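# Lift the plastic card from the box and hold it

## Task

Take the plastic card up off the box and keep it motionless above the table, held from two opposite sides, with every part of it raised at least three finger-widths above the height at which it rested on the box. While it is off the box, never press the card edge against edge hard enough that a real card would bend; doing so is an immediate failure. When the scene ends, no hand motor may still show moving in hand_stopped_by, or the task fails.

## Robot and tools

ROBOT. One six-joint arm carries a right five-finger hand. The commanded point, called the hand point, sits 0.05 m in front of the palm, where the index pad would meet the thumb tip in a pinch. Its own axes: +z runs along the straightened fingers, +y points out of the palm, +x runs across the palm away from the thumb, toward the little finger. Straight fingers extend 0.06 to 0.07 m past the point along +z. Across the palm the hand spans 0.08 m on the little-finger side; on the thumb side 0.02 m with the thumb swung in front of the palm, up to 0.09 m otherwise. A wrist bracket on the little-finger side stands 0.03 m beyond the point in +y and 0.11 m across, and can collide with things. Rotating the hand shifts the hand point slightly.

SCENE FRAME. Origin on the table top under the arm base, +z up, +y to the left when facing along +x. Positions are in metres; orientation is a quaternion in w,x,y,z order.

execute_actions. Argument actions is a list holding zero or one item; pictures (true/false) chooses whether images come back. An empty list just reports the state. A motion item is {"rows": [[14 numbers], ...], "steps": n}: up to 15 rows and up to 15 steps of 1/30 s each (15 if omitted); one row per step, the last row repeated if rows run out. A wait item is {"steps": n} with n up to 300, counted from the previous result, so your thinking time is included.

ROW LAYOUT (one hand, 14 numbers, each in -1..1): dx, dy, dz, rx, ry, rz, little, ring, middle, index, thumb_bend, thumb_turn, force_limit, speed. The first six are an offset, not a pose: expressed in the hand point's own axes and measured from the hand point pose in the latest result that reported it (or from the robot's current pose if no such result exists yet, or for later calls in the same reply). Every row is measured from that same base, not from the row before. Scale: 1.0 equals 0.6 m or 180 degrees; rx, ry, rz form a single rotation vector. All zeros therefore pulls the arm back to the base pose; it is not a pause. Finger values little, ring, middle, index are targets: +1 straight, -1 curled into the palm. thumb_bend: +1 straight, -1 fully bent. thumb_turn: +1 beside the palm, -1 across in front of it. A pinch is roughly index -0.22, thumb_bend -0.75, thumb_turn -0.57. force_limit maps linearly from about 0 N (-1) to 10 N (+1) fingertip force, 15 N for both thumb motors; it only stops closing. speed maps from nearly zero (-1) to full (+1), where a full finger stroke takes 0.6 s.

move. Argument target is one 14-number row as above (same offset rule). The hand point follows a straight path there lasting 0.5 to 10 s; longer paths are cut at 10 s. speed is the path's top speed, 0.002 to 0.5 m/s (default 0.25), with rotation capped at twice that in rad/s. Optional stop_force, 13 to 80 N, ends the path when the wrist sensor sees that much extra push against the motion for two steps; the arm then backs up two steps and holds. It is judged along the line to the target in the starting axes, so it is unreliable on turning moves; omit it when pulling away from a surface. Press can briefly exceed it. The result adds a move: line with the ending (done, contact, off_target, moving, held, fault) and limits (paced = clipped pose, held = some steps blocked), plus distance from target. The path ignores obstacles; the arm may lag, stray or overshoot speed.



MOTION LIMITS. Each step the command is clipped to within 100 mm and 16 degrees of the measured pose; position wins over orientation if both cannot be met. Motion trails commands by about 0.17 s. After an action the arm only continues to the last clipped pose, so check the result and send the remainder.

HAND BEHAVIOUR. A motor starts only when its target changes by 0.01 or more; it runs until it reaches the target or, closing, hits force_limit, then locks (holding at least 15 N). Blocked motors read moving until their stroke time passes, then stalled. Close slowly (speed -0.9 or lower) for a gentle grip. To tighten, raise force_limit and send a more-closed target; to loosen, send a target more open than hand_measured. Turn the thumb before reaching the object.

RESULTS. The state line gives hand point position, quaternion and velocities. Hand target shows the pose being driven to. HELD marks steps not sent; pose unreachable means the clearance check altered the command. hand_measured, hand_stopped_by (moving, target, force, stalled, fault) and hand_load_n list six values in row order; loads near zero mean the grip is lost. Wrist force and torque are in the hand point axes, noisy and offset by a few newtons. MOTOR HOT warns of heating.

AVOID. The arm is stiff: pushing even slightly past a firm contact, or hitting fast, can trigger a fault stop (joint load limits, or 150 N outside force) lasting 10 s. Do not knock anything off the table, drop or slam the card, or squeeze it edge to edge. Make sure every hand motor has settled before finishing.

Each tool is called after "Request:" as name(argument=value, ...) on one line, values as JSON.

Reference images:

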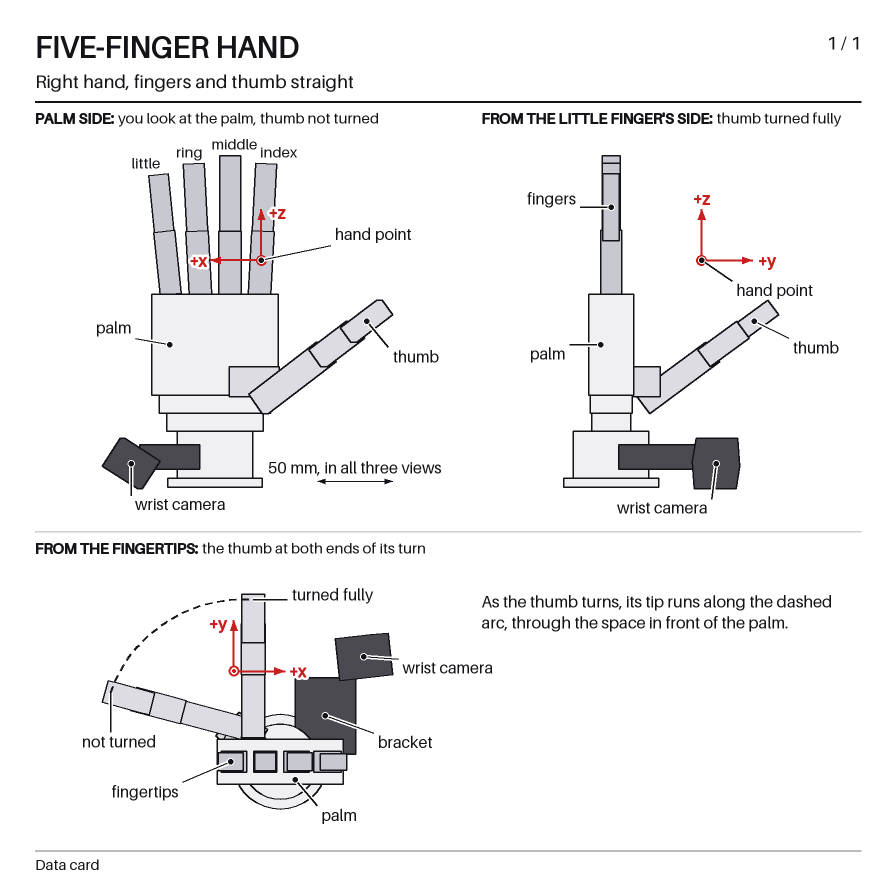

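## Session

Request:
execute_actions(actions=[])

Scene clock: 0.00 s of 6000.00 s.
end_effector_position=(+1.1749, +0.3090, +0.3040) hand_measured=(+1.000, +1.000, +1.000, +1.000, +1.000, +1.000) hand_load_n=(+0.0, +0.0, +0.0, +0.0, +0.0, +0.0) hand_stopped_by=(target, target, target, target, target, target) hand_force_limit=0.00 hand_speed=-0.80 end_effector_quat_wxyz=(+0.377, +0.647, +0.557, +0.360) end_effector_velocity=(+0.000, -0.000, +0.001) end_effector_angular_velocity=(-0.000, +0.000, -0.000)
Joint positions: [ 0.244 -0.697  0.921  0.265  1.848  0.185]
Joint velocities: [-0.    -0.    -0.001  0.001  0.     0.   ]
Joint torques (N m, as the arm reports them, + toward a larger angle): no reading
Wrist force (N, on the end effector, along its own x y z axes, offset not removed): no reading
Wrist torque (N m, same axes, about the end effector's origin, offset not removed): no reading
Hand target: +1.175, +0.309, +0.304; +0.377, +0.647, +0.557, +0.360

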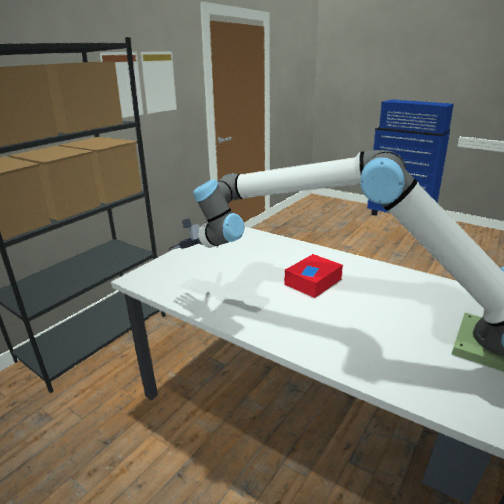

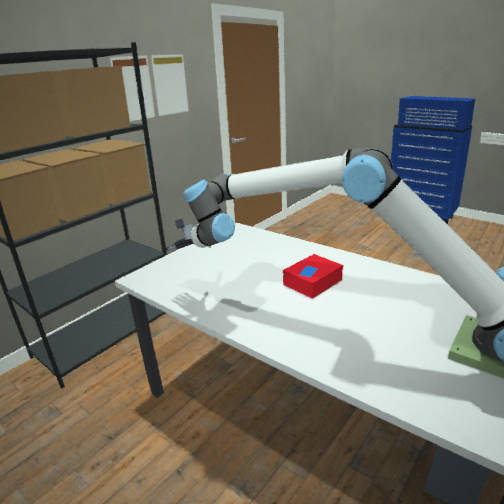

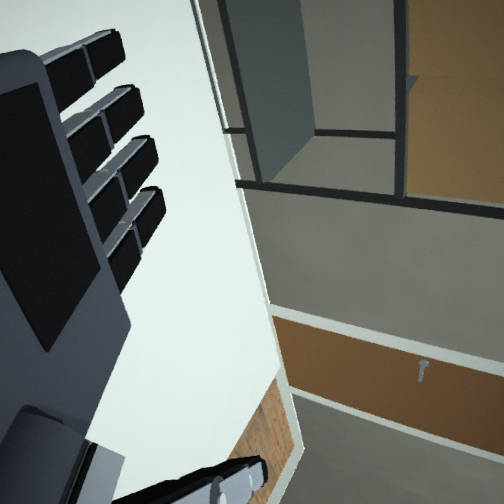

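Request:
zoom_image(camera="cam_head_left", region=[270, 240, 360, 310])

Request:
zoom_image(camera="cam_head_right", region=[270, 240, 360, 310])

Region (270, 240, 360, 310) of cam_head_left's 504x504 image, scaled by 5.600, with more detail than that image has.

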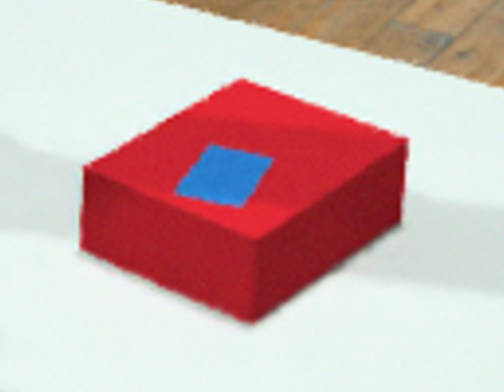

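Region (270, 240, 360, 310) of cam_head_right's 504x504 image, scaled by 5.600, with more detail than that image has.

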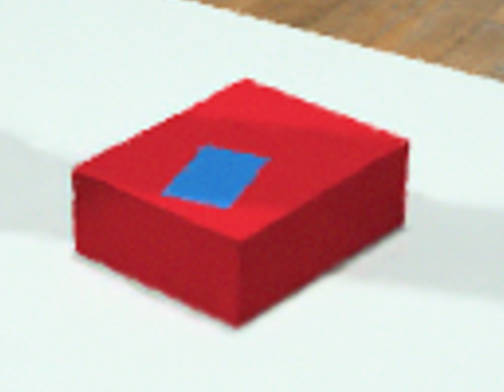

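Request:
move(target=[-0.503,-0.245,-0.513,0.273,-0.261,0.403,-1,-1,-1,1,1,1,0,0.5], speed=0.3)

Scene clock: 7.33 s of 6000.00 s.
end_effector_position=(+0.8000, +0.0507, +0.3007) hand_measured=(-1.000, -1.000, -1.000, +1.000, +1.000, +1.000) hand_load_n=(+0.0, +0.0, +0.0, +0.0, +0.0, +0.0) hand_stopped_by=(target, target, target, target, target, target) hand_force_limit=0.00 hand_speed=0.50 end_effector_quat_wxyz=(+0.001, +1.000, -0.000, -0.000) end_effector_velocity=(-0.001, -0.001, -0.001) end_effector_angular_velocity=(+0.003, +0.003, -0.003)
Joint positions: [-0.035 -0.901  1.119  1.349  1.583  1.502]
Joint velocities: [-0.003 -0.001  0.003  0.001 -0.003  0.001]
Joint torques (N m, as the arm reports them, + toward a larger angle): [ -11.8  -108.6   -32.78    6.84   -2.11    2.15]
Wrist force (N, on the end effector, along its own x y z axes, offset not removed): [-0.8 1.8 0.2]
Wrist torque (N m, same axes, about the end effector's origin, offset not removed): [-0.04 0.15 0.16]
Hand target: +0.800, +0.051, +0.301; +0.001, +1.000, -0.001, -0.000
Off the commanded pose: 0.000 m, 0 deg.
After step 90, 0.87 s passed at rest.
move: done
camera_calibration (this result's frames):
cam_wrist: T_world_to_cam=[[-0.100814, -0.994511, -0.0280016, 0.142961], [-0.841147, 0.070169, 0.536236, 0.507622], [-0.531328, 0.0776135, -0.843604, 0.805501], [0, 0, 0, 1]] pos_world=[0.869381, 0.0440389, 0.411322]

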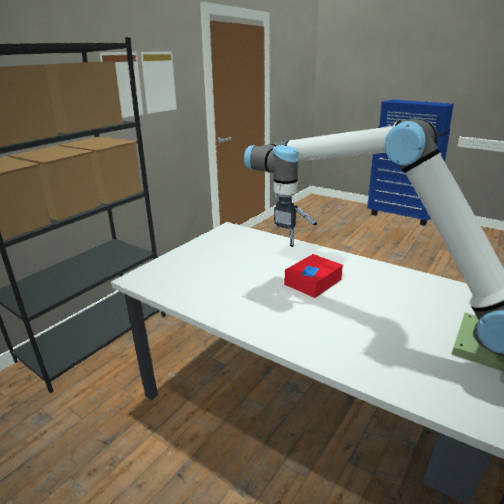

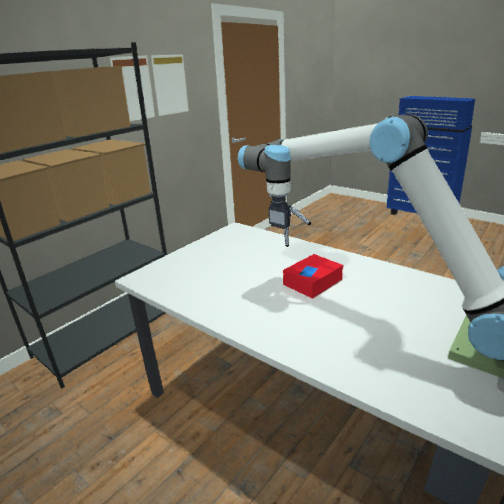

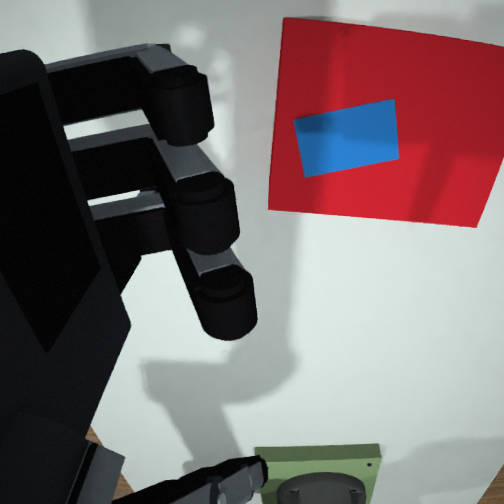

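Request:
move(target=[-0.05,0.2,0.235,0,0,0,-1,-1,-1,1,1,1,0,0.5])

Request:
move(target=[0,0,0.06,0,0,0,-1,-1,-1,1,1,1,0,0.5], speed=0.006, stop_force=13)

Scene clock: 11.13 s of 6000.00 s.
end_effector_position=(+0.7702, -0.0697, +0.1602) hand_measured=(-1.000, -1.000, -1.000, +1.000, +1.000, +1.000) hand_load_n=(+0.0, +0.0, +0.0, +0.0, +0.0, +0.0) hand_stopped_by=(target, target, target, target, target, target) hand_force_limit=0.00 hand_speed=0.50 end_effector_quat_wxyz=(+0.001, +1.000, -0.000, -0.000) end_effector_velocity=(+0.000, -0.001, -0.001) end_effector_angular_velocity=(-0.000, -0.001, -0.000)
Joint positions: [-0.191 -0.883  1.347  1.101  1.582  1.345]
Joint velocities: [-0.002  0.001  0.001 -0.002 -0.    -0.001]
Joint torques (N m, as the arm reports them, + toward a larger angle): [-15.64 -69.6  -28.88   1.34  -1.96  -2.44]
Wrist force (N, on the end effector, along its own x y z axes, offset not removed): [1.1 2.5 -0.4]
Wrist torque (N m, same axes, about the end effector's origin, offset not removed): [0.10 -0.07 0.35]
Hand target: +0.770, -0.070, +0.160; +0.001, +1.000, -0.000, -0.000
Off the commanded pose: 0.000 m, 0 deg.
move: done
camera_calibration (this result's frames):
cam_wrist: T_world_to_cam=[[-0.100814, -0.994511, -0.0280164, 0.0163356], [-0.841174, 0.0701654, 0.536193, 0.566332], [-0.531284, 0.0776226, -0.84363, 0.680456], [0, 0, 0, 1]] pos_world=[0.839546, -0.0763097, 0.270847]

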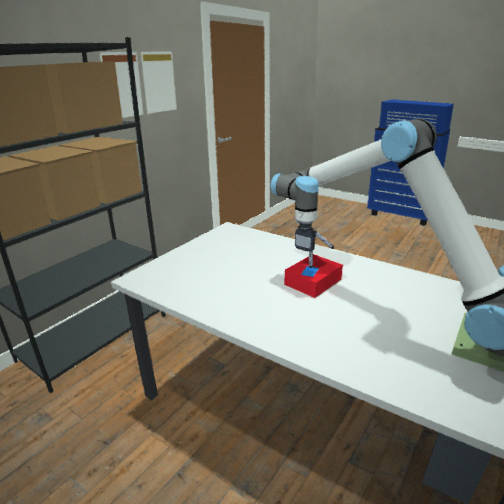

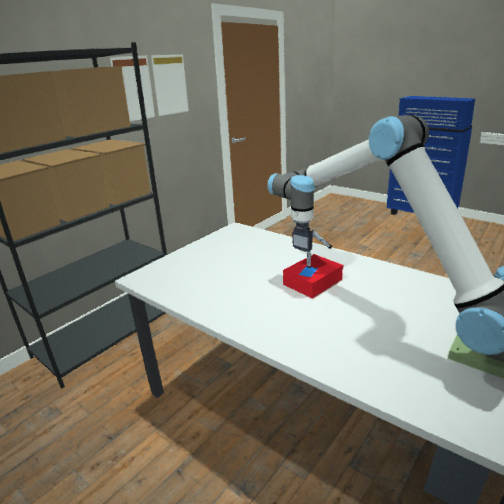

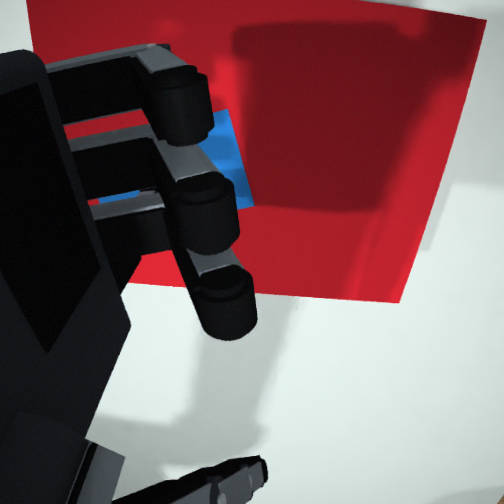

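Scene clock: 14.83 s of 6000.00 s.
end_effector_position=(+0.7702, -0.0697, +0.1402) hand_measured=(-1.000, -1.000, -1.000, +1.000, +1.000, +1.000) hand_load_n=(+0.0, +0.0, +0.0, +0.0, +0.0, +0.0) hand_stopped_by=(target, target, target, target, target, target) hand_force_limit=0.00 hand_speed=0.50 end_effector_quat_wxyz=(+0.001, +1.000, -0.000, -0.000) end_effector_velocity=(+0.000, +0.000, +0.001) end_effector_angular_velocity=(+0.000, +0.000, +0.000)
Joint positions: [-0.192 -0.868  1.359  1.073  1.582  1.345]
Joint velocities: [ 0.    -0.001 -0.001  0.001 -0.    -0.   ]
Joint torques (N m, as the arm reports them, + toward a larger angle): [-13.28 -84.93 -31.62   2.48  -0.75  -2.42]
Wrist force (N, on the end effector, along its own x y z axes, offset not removed): [1.6 2.1 -32.3]
Wrist torque (N m, same axes, about the end effector's origin, offset not removed): [2.04 -0.41 0.31]
Hand target: +0.770, -0.070, +0.141; +0.001, +1.000, -0.000, -0.000
Off the commanded pose: 0.016 m, 0 deg.
move: contact
camera_calibration (this result's frames):
cam_wrist: T_world_to_cam=[[-0.100812, -0.994511, -0.0280274, 0.0157125], [-0.841143, 0.0701532, 0.536244, 0.577013], [-0.531334, 0.077635, -0.843598, 0.663635], [0, 0, 0, 1]] pos_world=[0.839546, -0.0763744, 0.250861]

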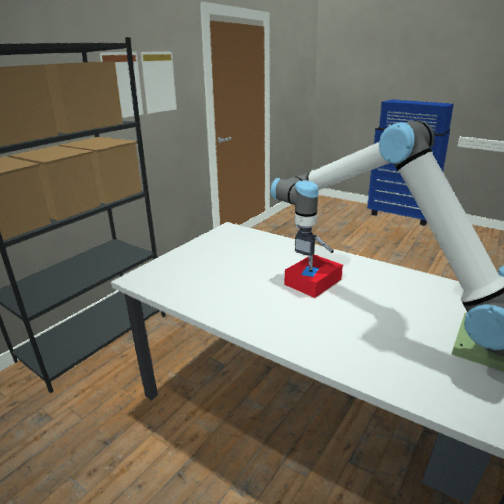

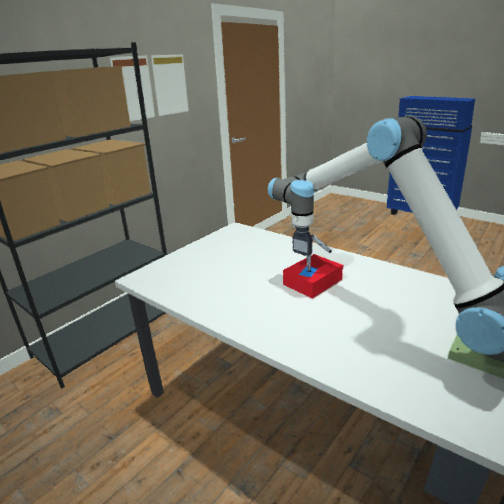

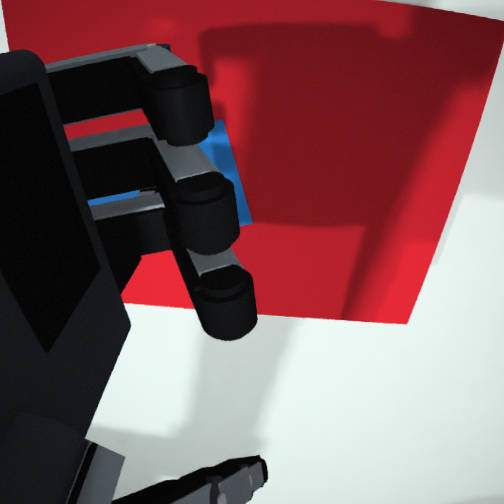

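Request:
move(target=[0,-0.085,-0.0008,0,0,0,-1,-1,-1,1,1,1,0,0.5], speed=0.02)

Request:
move(target=[0,0,-0.1,0,0,0,-1,-1,-1,1,1,1,0,0.5], speed=0.1)

Scene clock: 18.33 s of 6000.00 s.
end_effector_position=(+0.7702, -0.0189, +0.1406) hand_measured=(-1.000, -1.000, -1.000, +1.000, +1.000, +1.000) hand_load_n=(+0.0, +0.0, +0.0, -4.5, +0.0, +0.0) hand_stopped_by=(target, target, target, target, target, target) hand_force_limit=0.00 hand_speed=0.50 end_effector_quat_wxyz=(+0.001, +1.000, -0.000, -0.000) end_effector_velocity=(-0.000, +0.002, -0.000) end_effector_angular_velocity=(+0.000, +0.000, +0.000)
Joint positions: [-0.128 -0.866  1.356  1.075  1.582  1.409]
Joint velocities: [ 0.003  0.     0.    -0.    -0.     0.002]
Joint torques (N m, as the arm reports them, + toward a larger angle): [ 12.56 -55.   -35.34   4.37   0.5    2.36]
Wrist force (N, on the end effector, along its own x y z axes, offset not removed): [3.2 6.1 -19.5]
Wrist torque (N m, same axes, about the end effector's origin, offset not removed): [0.99 -0.53 0.38]
Hand target: +0.770, -0.019, +0.141; +0.001, +1.000, -0.000, -0.000
Off the commanded pose: 0.000 m, 0 deg.
move: done
camera_calibration (this result's frames):
cam_wrist: T_world_to_cam=[[-0.100802, -0.994512, -0.0280195, 0.0662672], [-0.841133, 0.0701472, 0.53626, 0.573235], [-0.531352, 0.0776243, -0.843587, 0.659953], [0, 0, 0, 1]] pos_world=[0.839514, -0.0255357, 0.251182]

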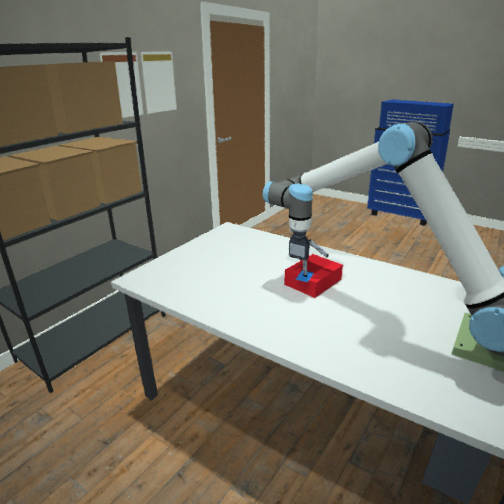

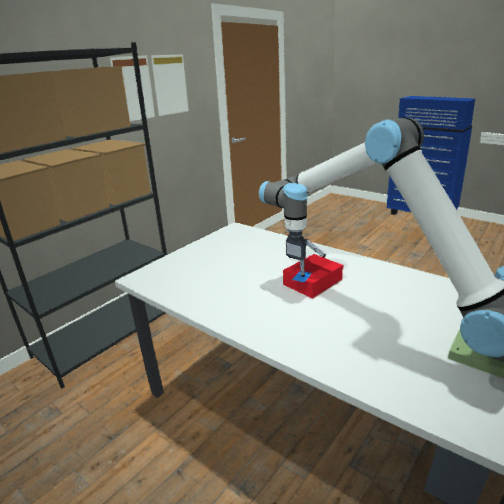

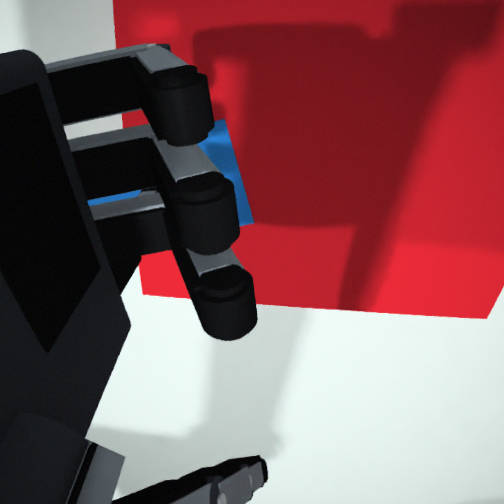

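Scene clock: 19.40 s of 6000.00 s.
end_effector_position=(+0.7701, -0.0187, +0.2004) hand_measured=(-1.000, -1.000, -1.000, +1.000, +1.000, +1.000) hand_load_n=(+0.0, +0.0, +0.0, +0.0, +0.0, +0.0) hand_stopped_by=(target, target, target, target, target, target) hand_force_limit=0.00 hand_speed=0.50 end_effector_quat_wxyz=(+0.001, +1.000, -0.000, -0.000) end_effector_velocity=(+0.001, -0.000, +0.002) end_effector_angular_velocity=(-0.000, -0.002, -0.000)
Joint positions: [-0.127 -0.91   1.316  1.158  1.582  1.41 ]
Joint velocities: [-0.    -0.001 -0.002  0.     0.     0.   ]
Joint torques (N m, as the arm reports them, + toward a larger angle): [   9.98 -107.36  -43.5     6.85    1.08    2.39]
Wrist force (N, on the end effector, along its own x y z axes, offset not removed): [0.7 2.2 -1.2]
Wrist torque (N m, same axes, about the end effector's origin, offset not removed): [0.07 -0.10 0.31]
Hand target: +0.770, -0.019, +0.201; +0.001, +1.000, -0.000, -0.000
Off the commanded pose: 0.000 m, 0 deg.
move: done
camera_calibration (this result's frames):
cam_wrist: T_world_to_cam=[[-0.100801, -0.994512, -0.028024, 0.0681368], [-0.841128, 0.0701427, 0.536268, 0.541118], [-0.53136, 0.0776279, -0.843582, 0.71039], [0, 0, 0, 1]] pos_world=[0.83949, -0.0253386, 0.310997]

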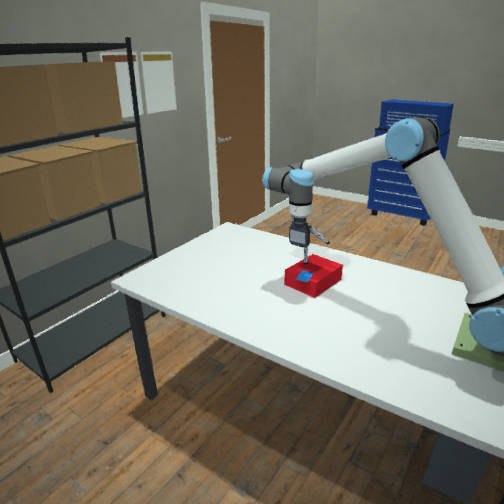

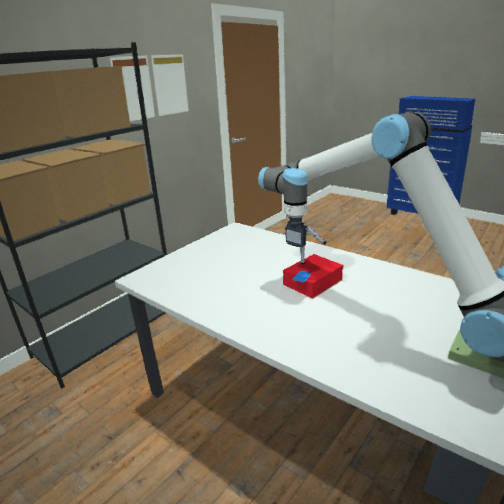

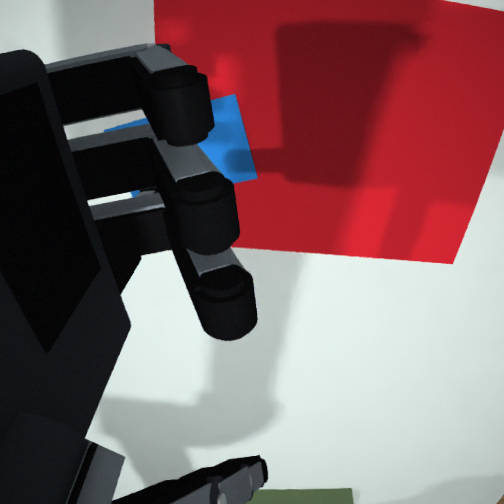

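Request:
move(target=[-0.015,-0.27,0.1,0,0,0,-1,-1,-1,0.15,-0.4,-0.57,0,0.5])

Scene clock: 21.07 s of 6000.00 s.
end_effector_position=(+0.7610, +0.1429, +0.1399) hand_measured=(-1.000, -1.000, -1.000, +0.150, -0.400, -0.570) hand_load_n=(+0.0, +0.0, +0.0, +0.0, +0.0, +0.0) hand_stopped_by=(target, target, target, target, target, target) hand_force_limit=0.00 hand_speed=0.50 end_effector_quat_wxyz=(+0.001, +1.000, -0.000, -0.000) end_effector_velocity=(+0.000, +0.001, -0.001) end_effector_angular_velocity=(-0.000, +0.002, -0.001)
Joint positions: [ 0.076 -0.839  1.312  1.094  1.583  1.613]
Joint velocities: [ 0.001  0.002 -0.001  0.001  0.     0.002]
Joint torques (N m, as the arm reports them, + toward a larger angle): [  9.6  -72.28 -41.95   1.31   1.72   2.02]
Wrist force (N, on the end effector, along its own x y z axes, offset not removed): [0.2 4.0 -2.5]
Wrist torque (N m, same axes, about the end effector's origin, offset not removed): [0.41 0.10 0.33]
Hand target: +0.761, +0.143, +0.140; +0.001, +1.000, -0.000, -0.000
Off the commanded pose: 0.000 m, 0 deg.
move: done
camera_calibration (this result's frames):
cam_wrist: T_world_to_cam=[[-0.100806, -0.994512, -0.0280022, 0.226264], [-0.841104, 0.0701558, 0.536304, 0.554507], [-0.531396, 0.0776154, -0.84356, 0.64205], [0, 0, 0, 1]] pos_world=[0.83039, 0.136287, 0.25056]

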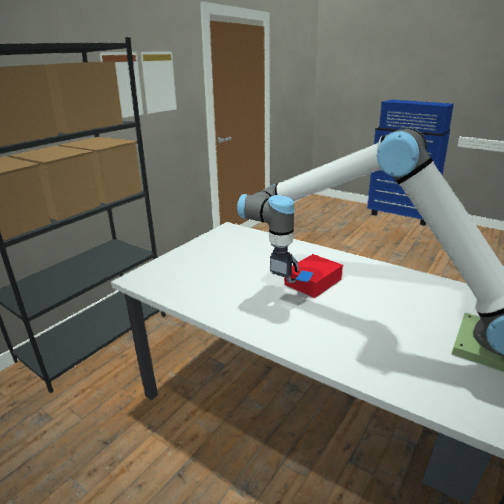

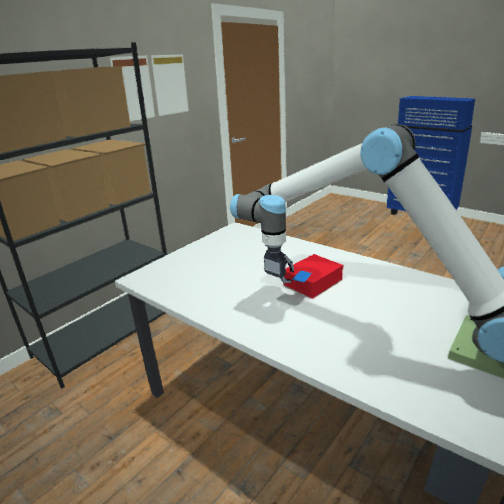

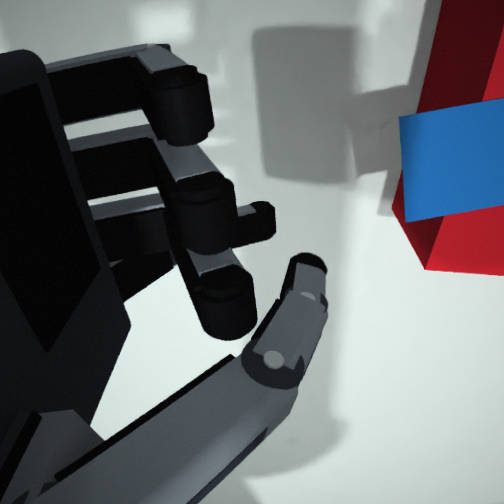

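Request:
move(target=[0,0.03,0.088,0,0,0,-1,-1,-1,0.15,-0.75,-0.57,0,0.5], speed=0.1)

Scene clock: 22.93 s of 6000.00 s.
end_effector_position=(+0.7611, +0.1248, +0.0874) hand_measured=(-1.000, -1.000, -1.000, +0.150, -0.750, -0.570) hand_load_n=(+0.0, +0.0, +0.0, +0.0, +0.0, +0.0) hand_stopped_by=(target, target, target, target, target, target) hand_force_limit=0.00 hand_speed=0.50 end_effector_quat_wxyz=(+0.001, +1.000, -0.000, -0.000) end_effector_velocity=(-0.001, -0.000, -0.002) end_effector_angular_velocity=(+0.001, +0.001, +0.000)
Joint positions: [ 0.053 -0.802  1.35   1.019  1.583  1.59 ]
Joint velocities: [-0.001  0.001  0.003 -0.003 -0.001 -0.001]
Joint torques (N m, as the arm reports them, + toward a larger angle): [-13.76 -72.86 -27.68   1.25  -1.91  -2.3 ]
Wrist force (N, on the end effector, along its own x y z axes, offset not removed): [0.8 2.7 -1.3]
Wrist torque (N m, same axes, about the end effector's origin, offset not removed): [0.27 0.00 0.38]
Hand target: +0.761, +0.125, +0.087; +0.001, +1.000, -0.000, -0.000
Off the commanded pose: 0.000 m, 0 deg.
move: done
camera_calibration (this result's frames):
cam_wrist: T_world_to_cam=[[-0.100802, -0.994514, -0.0279463, 0.206771], [-0.841107, 0.0701829, 0.536296, 0.58399], [-0.531392, 0.0775655, -0.843567, 0.599128], [0, 0, 0, 1]] pos_world=[0.830413, 0.118179, 0.197992]

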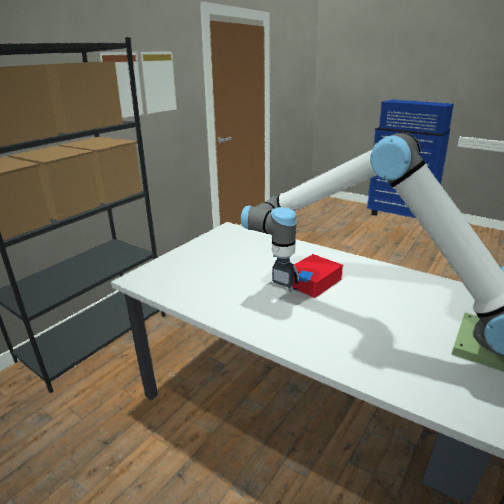

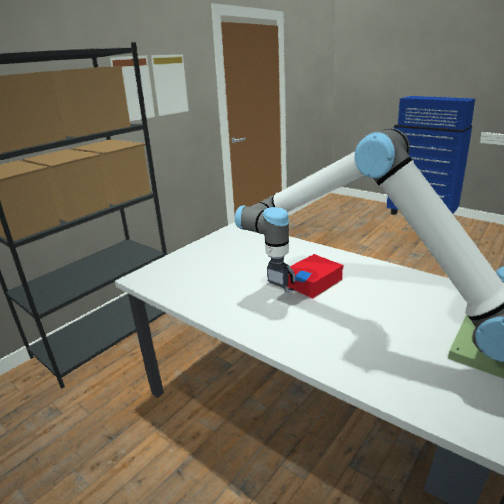

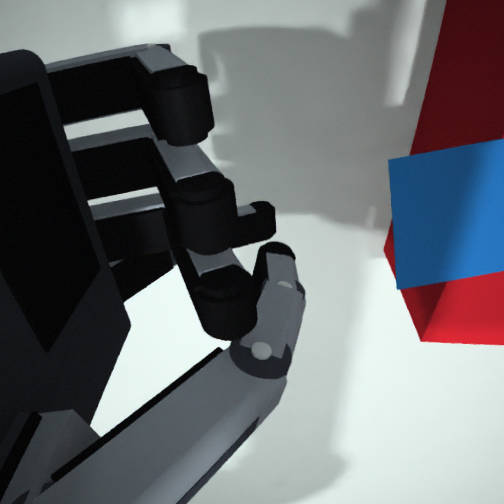

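Request:
move(target=[0,0.098,0,0,0,0,-1,-1,-1,0.15,-0.75,-0.57,0,0.5], speed=0.04)

Request:
zoom_image(camera="cam_head_left", region=[250, 230, 350, 310])

Scene clock: 25.20 s of 6000.00 s.
end_effector_position=(+0.7611, +0.0662, +0.0875) hand_measured=(-1.000, -1.000, -1.000, +0.150, -0.750, -0.570) hand_load_n=(+0.0, +0.0, +0.0, +0.0, +0.0, +0.0) hand_stopped_by=(target, target, target, target, target, target) hand_force_limit=0.00 hand_speed=0.50 end_effector_quat_wxyz=(+0.001, +1.000, -0.000, -0.000) end_effector_velocity=(-0.001, -0.002, -0.000) end_effector_angular_velocity=(+0.000, +0.001, -0.000)
Joint positions: [-0.021 -0.82   1.381  1.005  1.583  1.515]
Joint velocities: [-0.002 -0.001  0.002 -0.    -0.    -0.002]
Joint torques (N m, as the arm reports them, + toward a larger angle): [ -12.59 -108.34  -27.11    1.24   -1.95   -2.62]
Wrist force (N, on the end effector, along its own x y z axes, offset not removed): [0.2 1.9 -1.9]
Wrist torque (N m, same axes, about the end effector's origin, offset not removed): [0.11 -0.08 0.21]
Hand target: +0.761, +0.066, +0.088; +0.001, +1.000, -0.000, -0.000
Off the commanded pose: 0.000 m, 0 deg.
move: done
camera_calibration (this result's frames):
cam_wrist: T_world_to_cam=[[-0.100812, -0.994513, -0.0279583, 0.148466], [-0.841116, 0.0701866, 0.536281, 0.588053], [-0.531376, 0.07758, -0.843576, 0.603839], [0, 0, 0, 1]] pos_world=[0.830454, 0.0595324, 0.198174]

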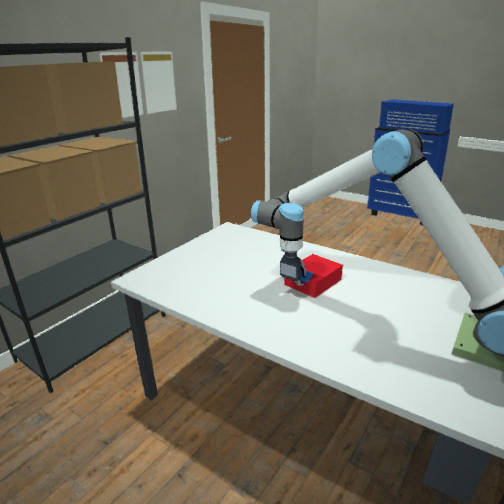

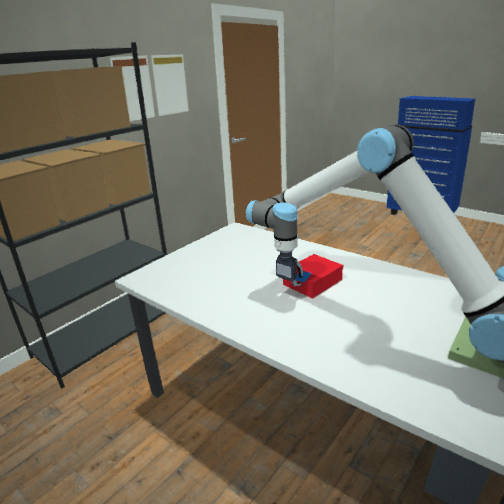

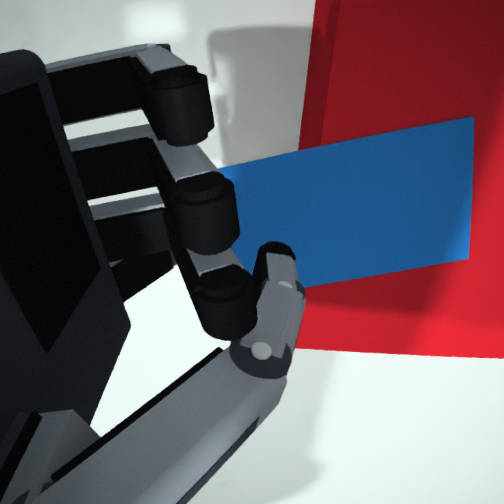

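Region (250, 230, 350, 310) of cam_head_left's 504x504 image, scaled by 5.040, with more detail than that image has; it fills the top 403 rows of this view, and the rest is white.

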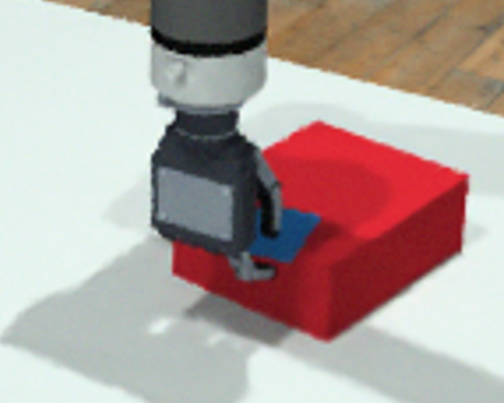

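Request:
move(target=[0.02,0,0.012,0,0,0,-1,-1,-1,0.15,-0.75,-0.57,0,-0.9], speed=0.02)

Request:
execute_actions(actions=[{"rows":[[0,0,0,0,0,0,-1,-1,-1,-0.4,-0.75,-0.57,0,-0.8]],"steps":15}], pictures=false)

Request:
wait(seconds=2)

Scene clock: 27.17 s of 6000.00 s.
end_effector_position=(+0.7729, +0.0661, +0.0804) hand_measured=(-1.000, -1.000, -1.000, +0.150, -0.750, -0.570) hand_load_n=(+0.0, +0.0, +0.0, +0.0, +0.0, +0.0) hand_stopped_by=(target, target, target, target, target, target) hand_force_limit=0.00 hand_speed=-0.90 end_effector_quat_wxyz=(+0.001, +1.000, -0.000, -0.000) end_effector_velocity=(+0.002, -0.000, -0.000) end_effector_angular_velocity=(+0.000, +0.001, -0.000)
Joint positions: [-0.021 -0.797  1.352  1.011  1.583  1.516]
Joint velocities: [-0.     0.003 -0.004  0.002  0.     0.   ]
Joint torques (N m, as the arm reports them, + toward a larger angle): [ 10.57 -71.57 -41.05   7.3   -1.68   2.45]
Wrist force (N, on the end effector, along its own x y z axes, offset not removed): [1.4 0.8 0.9]
Wrist torque (N m, same axes, about the end effector's origin, offset not removed): [-0.25 -0.23 0.34]
Hand target: +0.773, +0.066, +0.080; +0.001, +1.000, -0.000, -0.000
Off the commanded pose: 0.000 m, 0 deg.
move: done
camera_calibration (this result's frames):
cam_wrist: T_world_to_cam=[[-0.100823, -0.994511, -0.0279713, 0.149445], [-0.841127, 0.0701902, 0.536264, 0.601846], [-0.531357, 0.0775952, -0.843587, 0.604127], [0, 0, 0, 1]] pos_world=[0.842303, 0.0595038, 0.191065]

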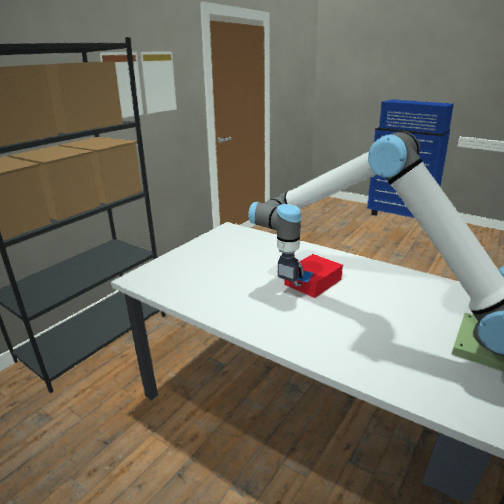

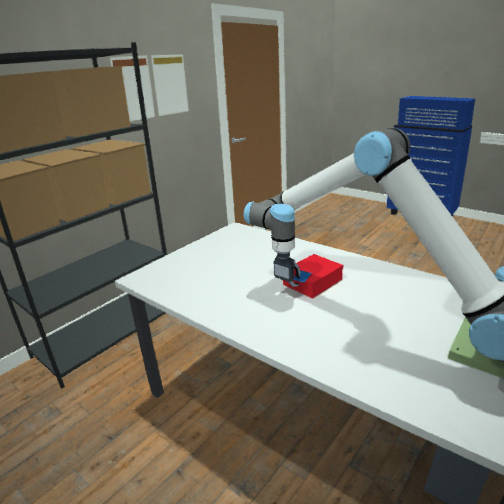

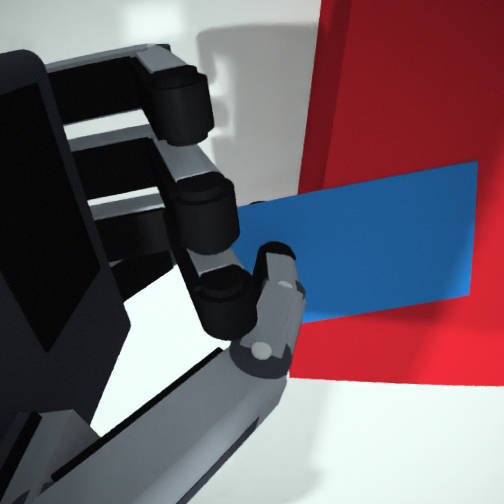

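Scene clock: 27.67 s of 6000.00 s.
end_effector_position=(+0.7730, +0.0661, +0.0804) hand_measured=(-1.000, -1.000, -1.000, +0.018, -0.750, -0.570) hand_load_n=(+0.0, +0.0, +0.0, +0.0, +0.0, +0.0) hand_stopped_by=(target, target, target, moving, target, target) hand_force_limit=0.00 hand_speed=-0.80 end_effector_quat_wxyz=(+0.001, +1.000, -0.000, -0.000) end_effector_velocity=(-0.000, +0.001, +0.000) end_effector_angular_velocity=(-0.000, +0.000, +0.000)
Joint positions: [-0.021 -0.797  1.352  1.011  1.583  1.516]
Joint velocities: [ 0.001 -0.     0.001 -0.     0.     0.   ]
Joint torques (N m, as the arm reports them, + toward a larger angle): [  8.5  -91.12 -26.91   5.89  -1.68   1.97]
Wrist force (N, on the end effector, along its own x y z axes, offset not removed): [0.0 4.5 -1.5]
Wrist torque (N m, same axes, about the end effector's origin, offset not removed): [0.51 0.04 0.28]
Hand target: +0.773, +0.066, +0.080; +0.001, +1.000, -0.000, -0.000
Off the commanded pose: 0.000 m, 0 deg.
Steps of this call (steps 1 to 15: all 15 steps of this action). Readings (end_effector_position | what the end effector reports):
1: (+0.7730, +0.0661, +0.0804) | hand_measured=(-1.000, -1.000, -1.000, +0.150, -0.750, -0.570) hand_load_n=(+0.0, +0.0, +0.0, +0.0, +0.0, +0.0) hand_stopped_by=(target, target, target, moving, target, target) hand_force_limit=0.00 hand_speed=-0.80
2: (+0.7730, +0.0661, +0.0804) | hand_measured=(-1.000, -1.000, -1.000, +0.150, -0.750, -0.570) hand_load_n=(+0.0, +0.0, +0.0, +0.0, +0.0, +0.0) hand_stopped_by=(target, target, target, moving, target, target) hand_force_limit=0.00 hand_speed=-0.80
4: (+0.7730, +0.0661, +0.0804) | hand_measured=(-1.000, -1.000, -1.000, +0.140, -0.750, -0.570) hand_load_n=(+0.0, +0.0, +0.0, +0.0, +0.0, +0.0) hand_stopped_by=(target, target, target, moving, target, target) hand_force_limit=0.00 hand_speed=-0.80
8: (+0.7730, +0.0661, +0.0804) | hand_measured=(-1.000, -1.000, -1.000, +0.096, -0.750, -0.570) hand_load_n=(+0.0, +0.0, +0.0, +0.0, +0.0, +0.0) hand_stopped_by=(target, target, target, moving, target, target) hand_force_limit=0.00 hand_speed=-0.80
15: the state above

Scene clock: 29.67 s of 6000.00 s.
end_effector_position=(+0.7729, +0.0661, +0.0804) hand_measured=(-1.000, -1.000, -1.000, -0.224, -0.750, -0.570) hand_load_n=(+0.0, +0.0, +0.0, +9.0, +0.5, -0.5) hand_stopped_by=(target, target, target, force, target, target) hand_force_limit=0.00 hand_speed=-0.80 end_effector_quat_wxyz=(+0.001, +1.000, -0.000, -0.000) end_effector_velocity=(-0.000, +0.000, -0.000) end_effector_angular_velocity=(-0.000, -0.001, +0.000)
Joint positions: [-0.021 -0.797  1.352  1.011  1.583  1.516]
Joint velocities: [ 0.    -0.     0.001 -0.001 -0.    -0.   ]
Joint torques (N m, as the arm reports them, + toward a larger angle): [   4.   -108.88  -27.07    1.81   -1.6     0.74]
Wrist force (N, on the end effector, along its own x y z axes, offset not removed): [0.2 2.4 -0.8]
Wrist torque (N m, same axes, about the end effector's origin, offset not removed): [0.26 -0.04 0.30]
Hand target: +0.773, +0.066, +0.080; +0.001, +1.000, -0.000, -0.000
Off the commanded pose: 0.000 m, 0 deg.
Steps of this call (steps 1 to 60: nothing new was sent). Readings (end_effector_position | what the end effector reports):
1: (+0.7730, +0.0661, +0.0804) | hand_measured=(-1.000, -1.000, -1.000, +0.006, -0.750, -0.570) hand_load_n=(+0.0, +0.0, +0.0, +0.0, +0.0, +0.0) hand_stopped_by=(target, target, target, moving, target, target) hand_force_limit=0.00 hand_speed=-0.80
2: (+0.7730, +0.0661, +0.0804) | hand_measured=(-1.000, -1.000, -1.000, -0.004, -0.750, -0.570) hand_load_n=(+0.0, +0.0, +0.0, +0.0, +0.0, +0.0) hand_stopped_by=(target, target, target, moving, target, target) hand_force_limit=0.00 hand_speed=-0.80
4: (+0.7730, +0.0661, +0.0804) | hand_measured=(-1.000, -1.000, -1.000, -0.026, -0.750, -0.570) hand_load_n=(+0.0, +0.0, +0.0, +0.0, +0.0, +0.0) hand_stopped_by=(target, target, target, moving, target, target) hand_force_limit=0.00 hand_speed=-0.80
8: (+0.7729, +0.0661, +0.0804) | hand_measured=(-1.000, -1.000, -1.000, -0.072, -0.750, -0.570) hand_load_n=(+0.0, +0.0, +0.0, +0.0, +0.0, +0.0) hand_stopped_by=(target, target, target, moving, target, target) hand_force_limit=0.00 hand_speed=-0.80
60: the state above
camera_calibration (this result's frames):
cam_wrist: T_world_to_cam=[[-0.100822, -0.994511, -0.0279695, 0.14945], [-0.841108, 0.0701875, 0.536294, 0.601818], [-0.531387, 0.0775955, -0.843568, 0.604147], [0, 0, 0, 1]] pos_world=[0.842297, 0.0595102, 0.191068]

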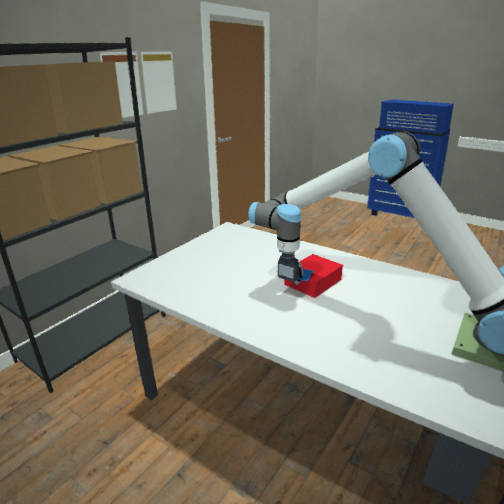

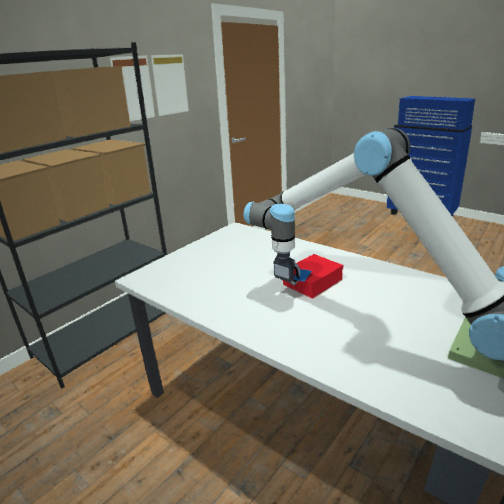

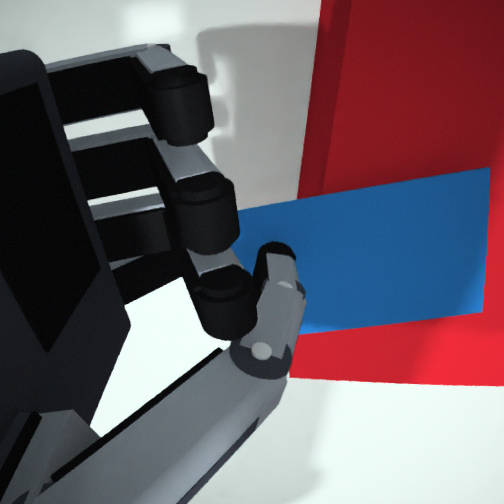

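Request:
move(target=[0,0,-0.2,0,0,0,-1,-1,-1,-0.4,-0.75,-0.57,0,-0.8], speed=0.08)

Scene clock: 31.87 s of 6000.00 s.
end_effector_position=(+0.7729, +0.0665, +0.2003) hand_measured=(-1.000, -1.000, -1.000, -0.224, -0.750, -0.570) hand_load_n=(+0.0, +0.0, +0.0, +9.0, +0.5, -0.5) hand_stopped_by=(target, target, target, force, target, target) hand_force_limit=0.00 hand_speed=-0.80 end_effector_quat_wxyz=(+0.001, +1.000, -0.000, -0.000) end_effector_velocity=(+0.000, +0.000, +0.002) end_effector_angular_velocity=(-0.000, -0.001, +0.000)
Joint positions: [-0.019 -0.89   1.284  1.172  1.583  1.518]
Joint velocities: [ 0.    -0.001 -0.003  0.003  0.     0.   ]
Joint torques (N m, as the arm reports them, + toward a larger angle): [  10.04 -106.33  -44.12    7.09   -0.41    2.33]
Wrist force (N, on the end effector, along its own x y z axes, offset not removed): [-0.2 1.3 2.3]
Wrist torque (N m, same axes, about the end effector's origin, offset not removed): [-0.20 -0.03 0.23]
Hand target: +0.773, +0.067, +0.200; +0.001, +1.000, -0.000, -0.000
Off the commanded pose: 0.000 m, 0 deg.
move: done
camera_calibration (this result's frames):
cam_wrist: T_world_to_cam=[[-0.100821, -0.994511, -0.0279783, 0.153185], [-0.841108, 0.0701819, 0.536294, 0.537476], [-0.531387, 0.0776024, -0.843567, 0.705206], [0, 0, 0, 1]] pos_world=[0.842257, 0.0598975, 0.310929]

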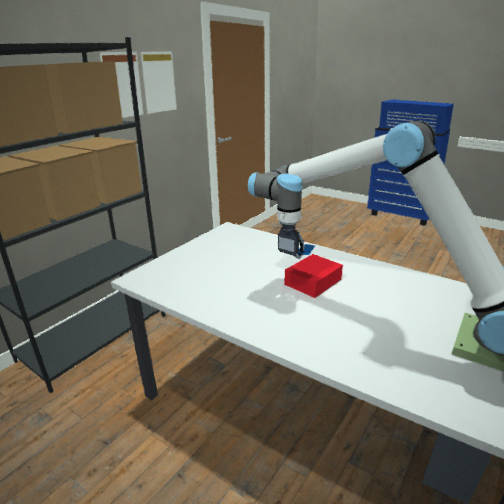

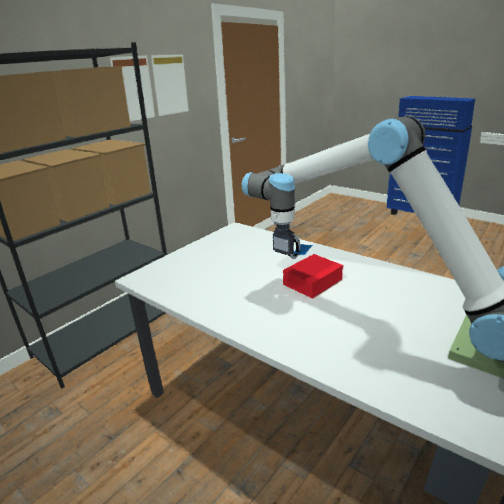

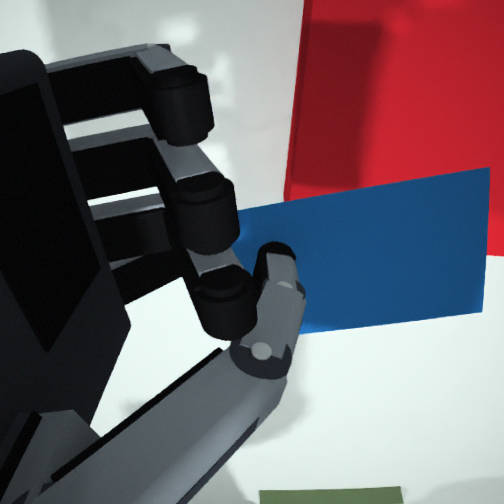

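Request:
finished_scene(scene=1)

The scene is finished: the task was done.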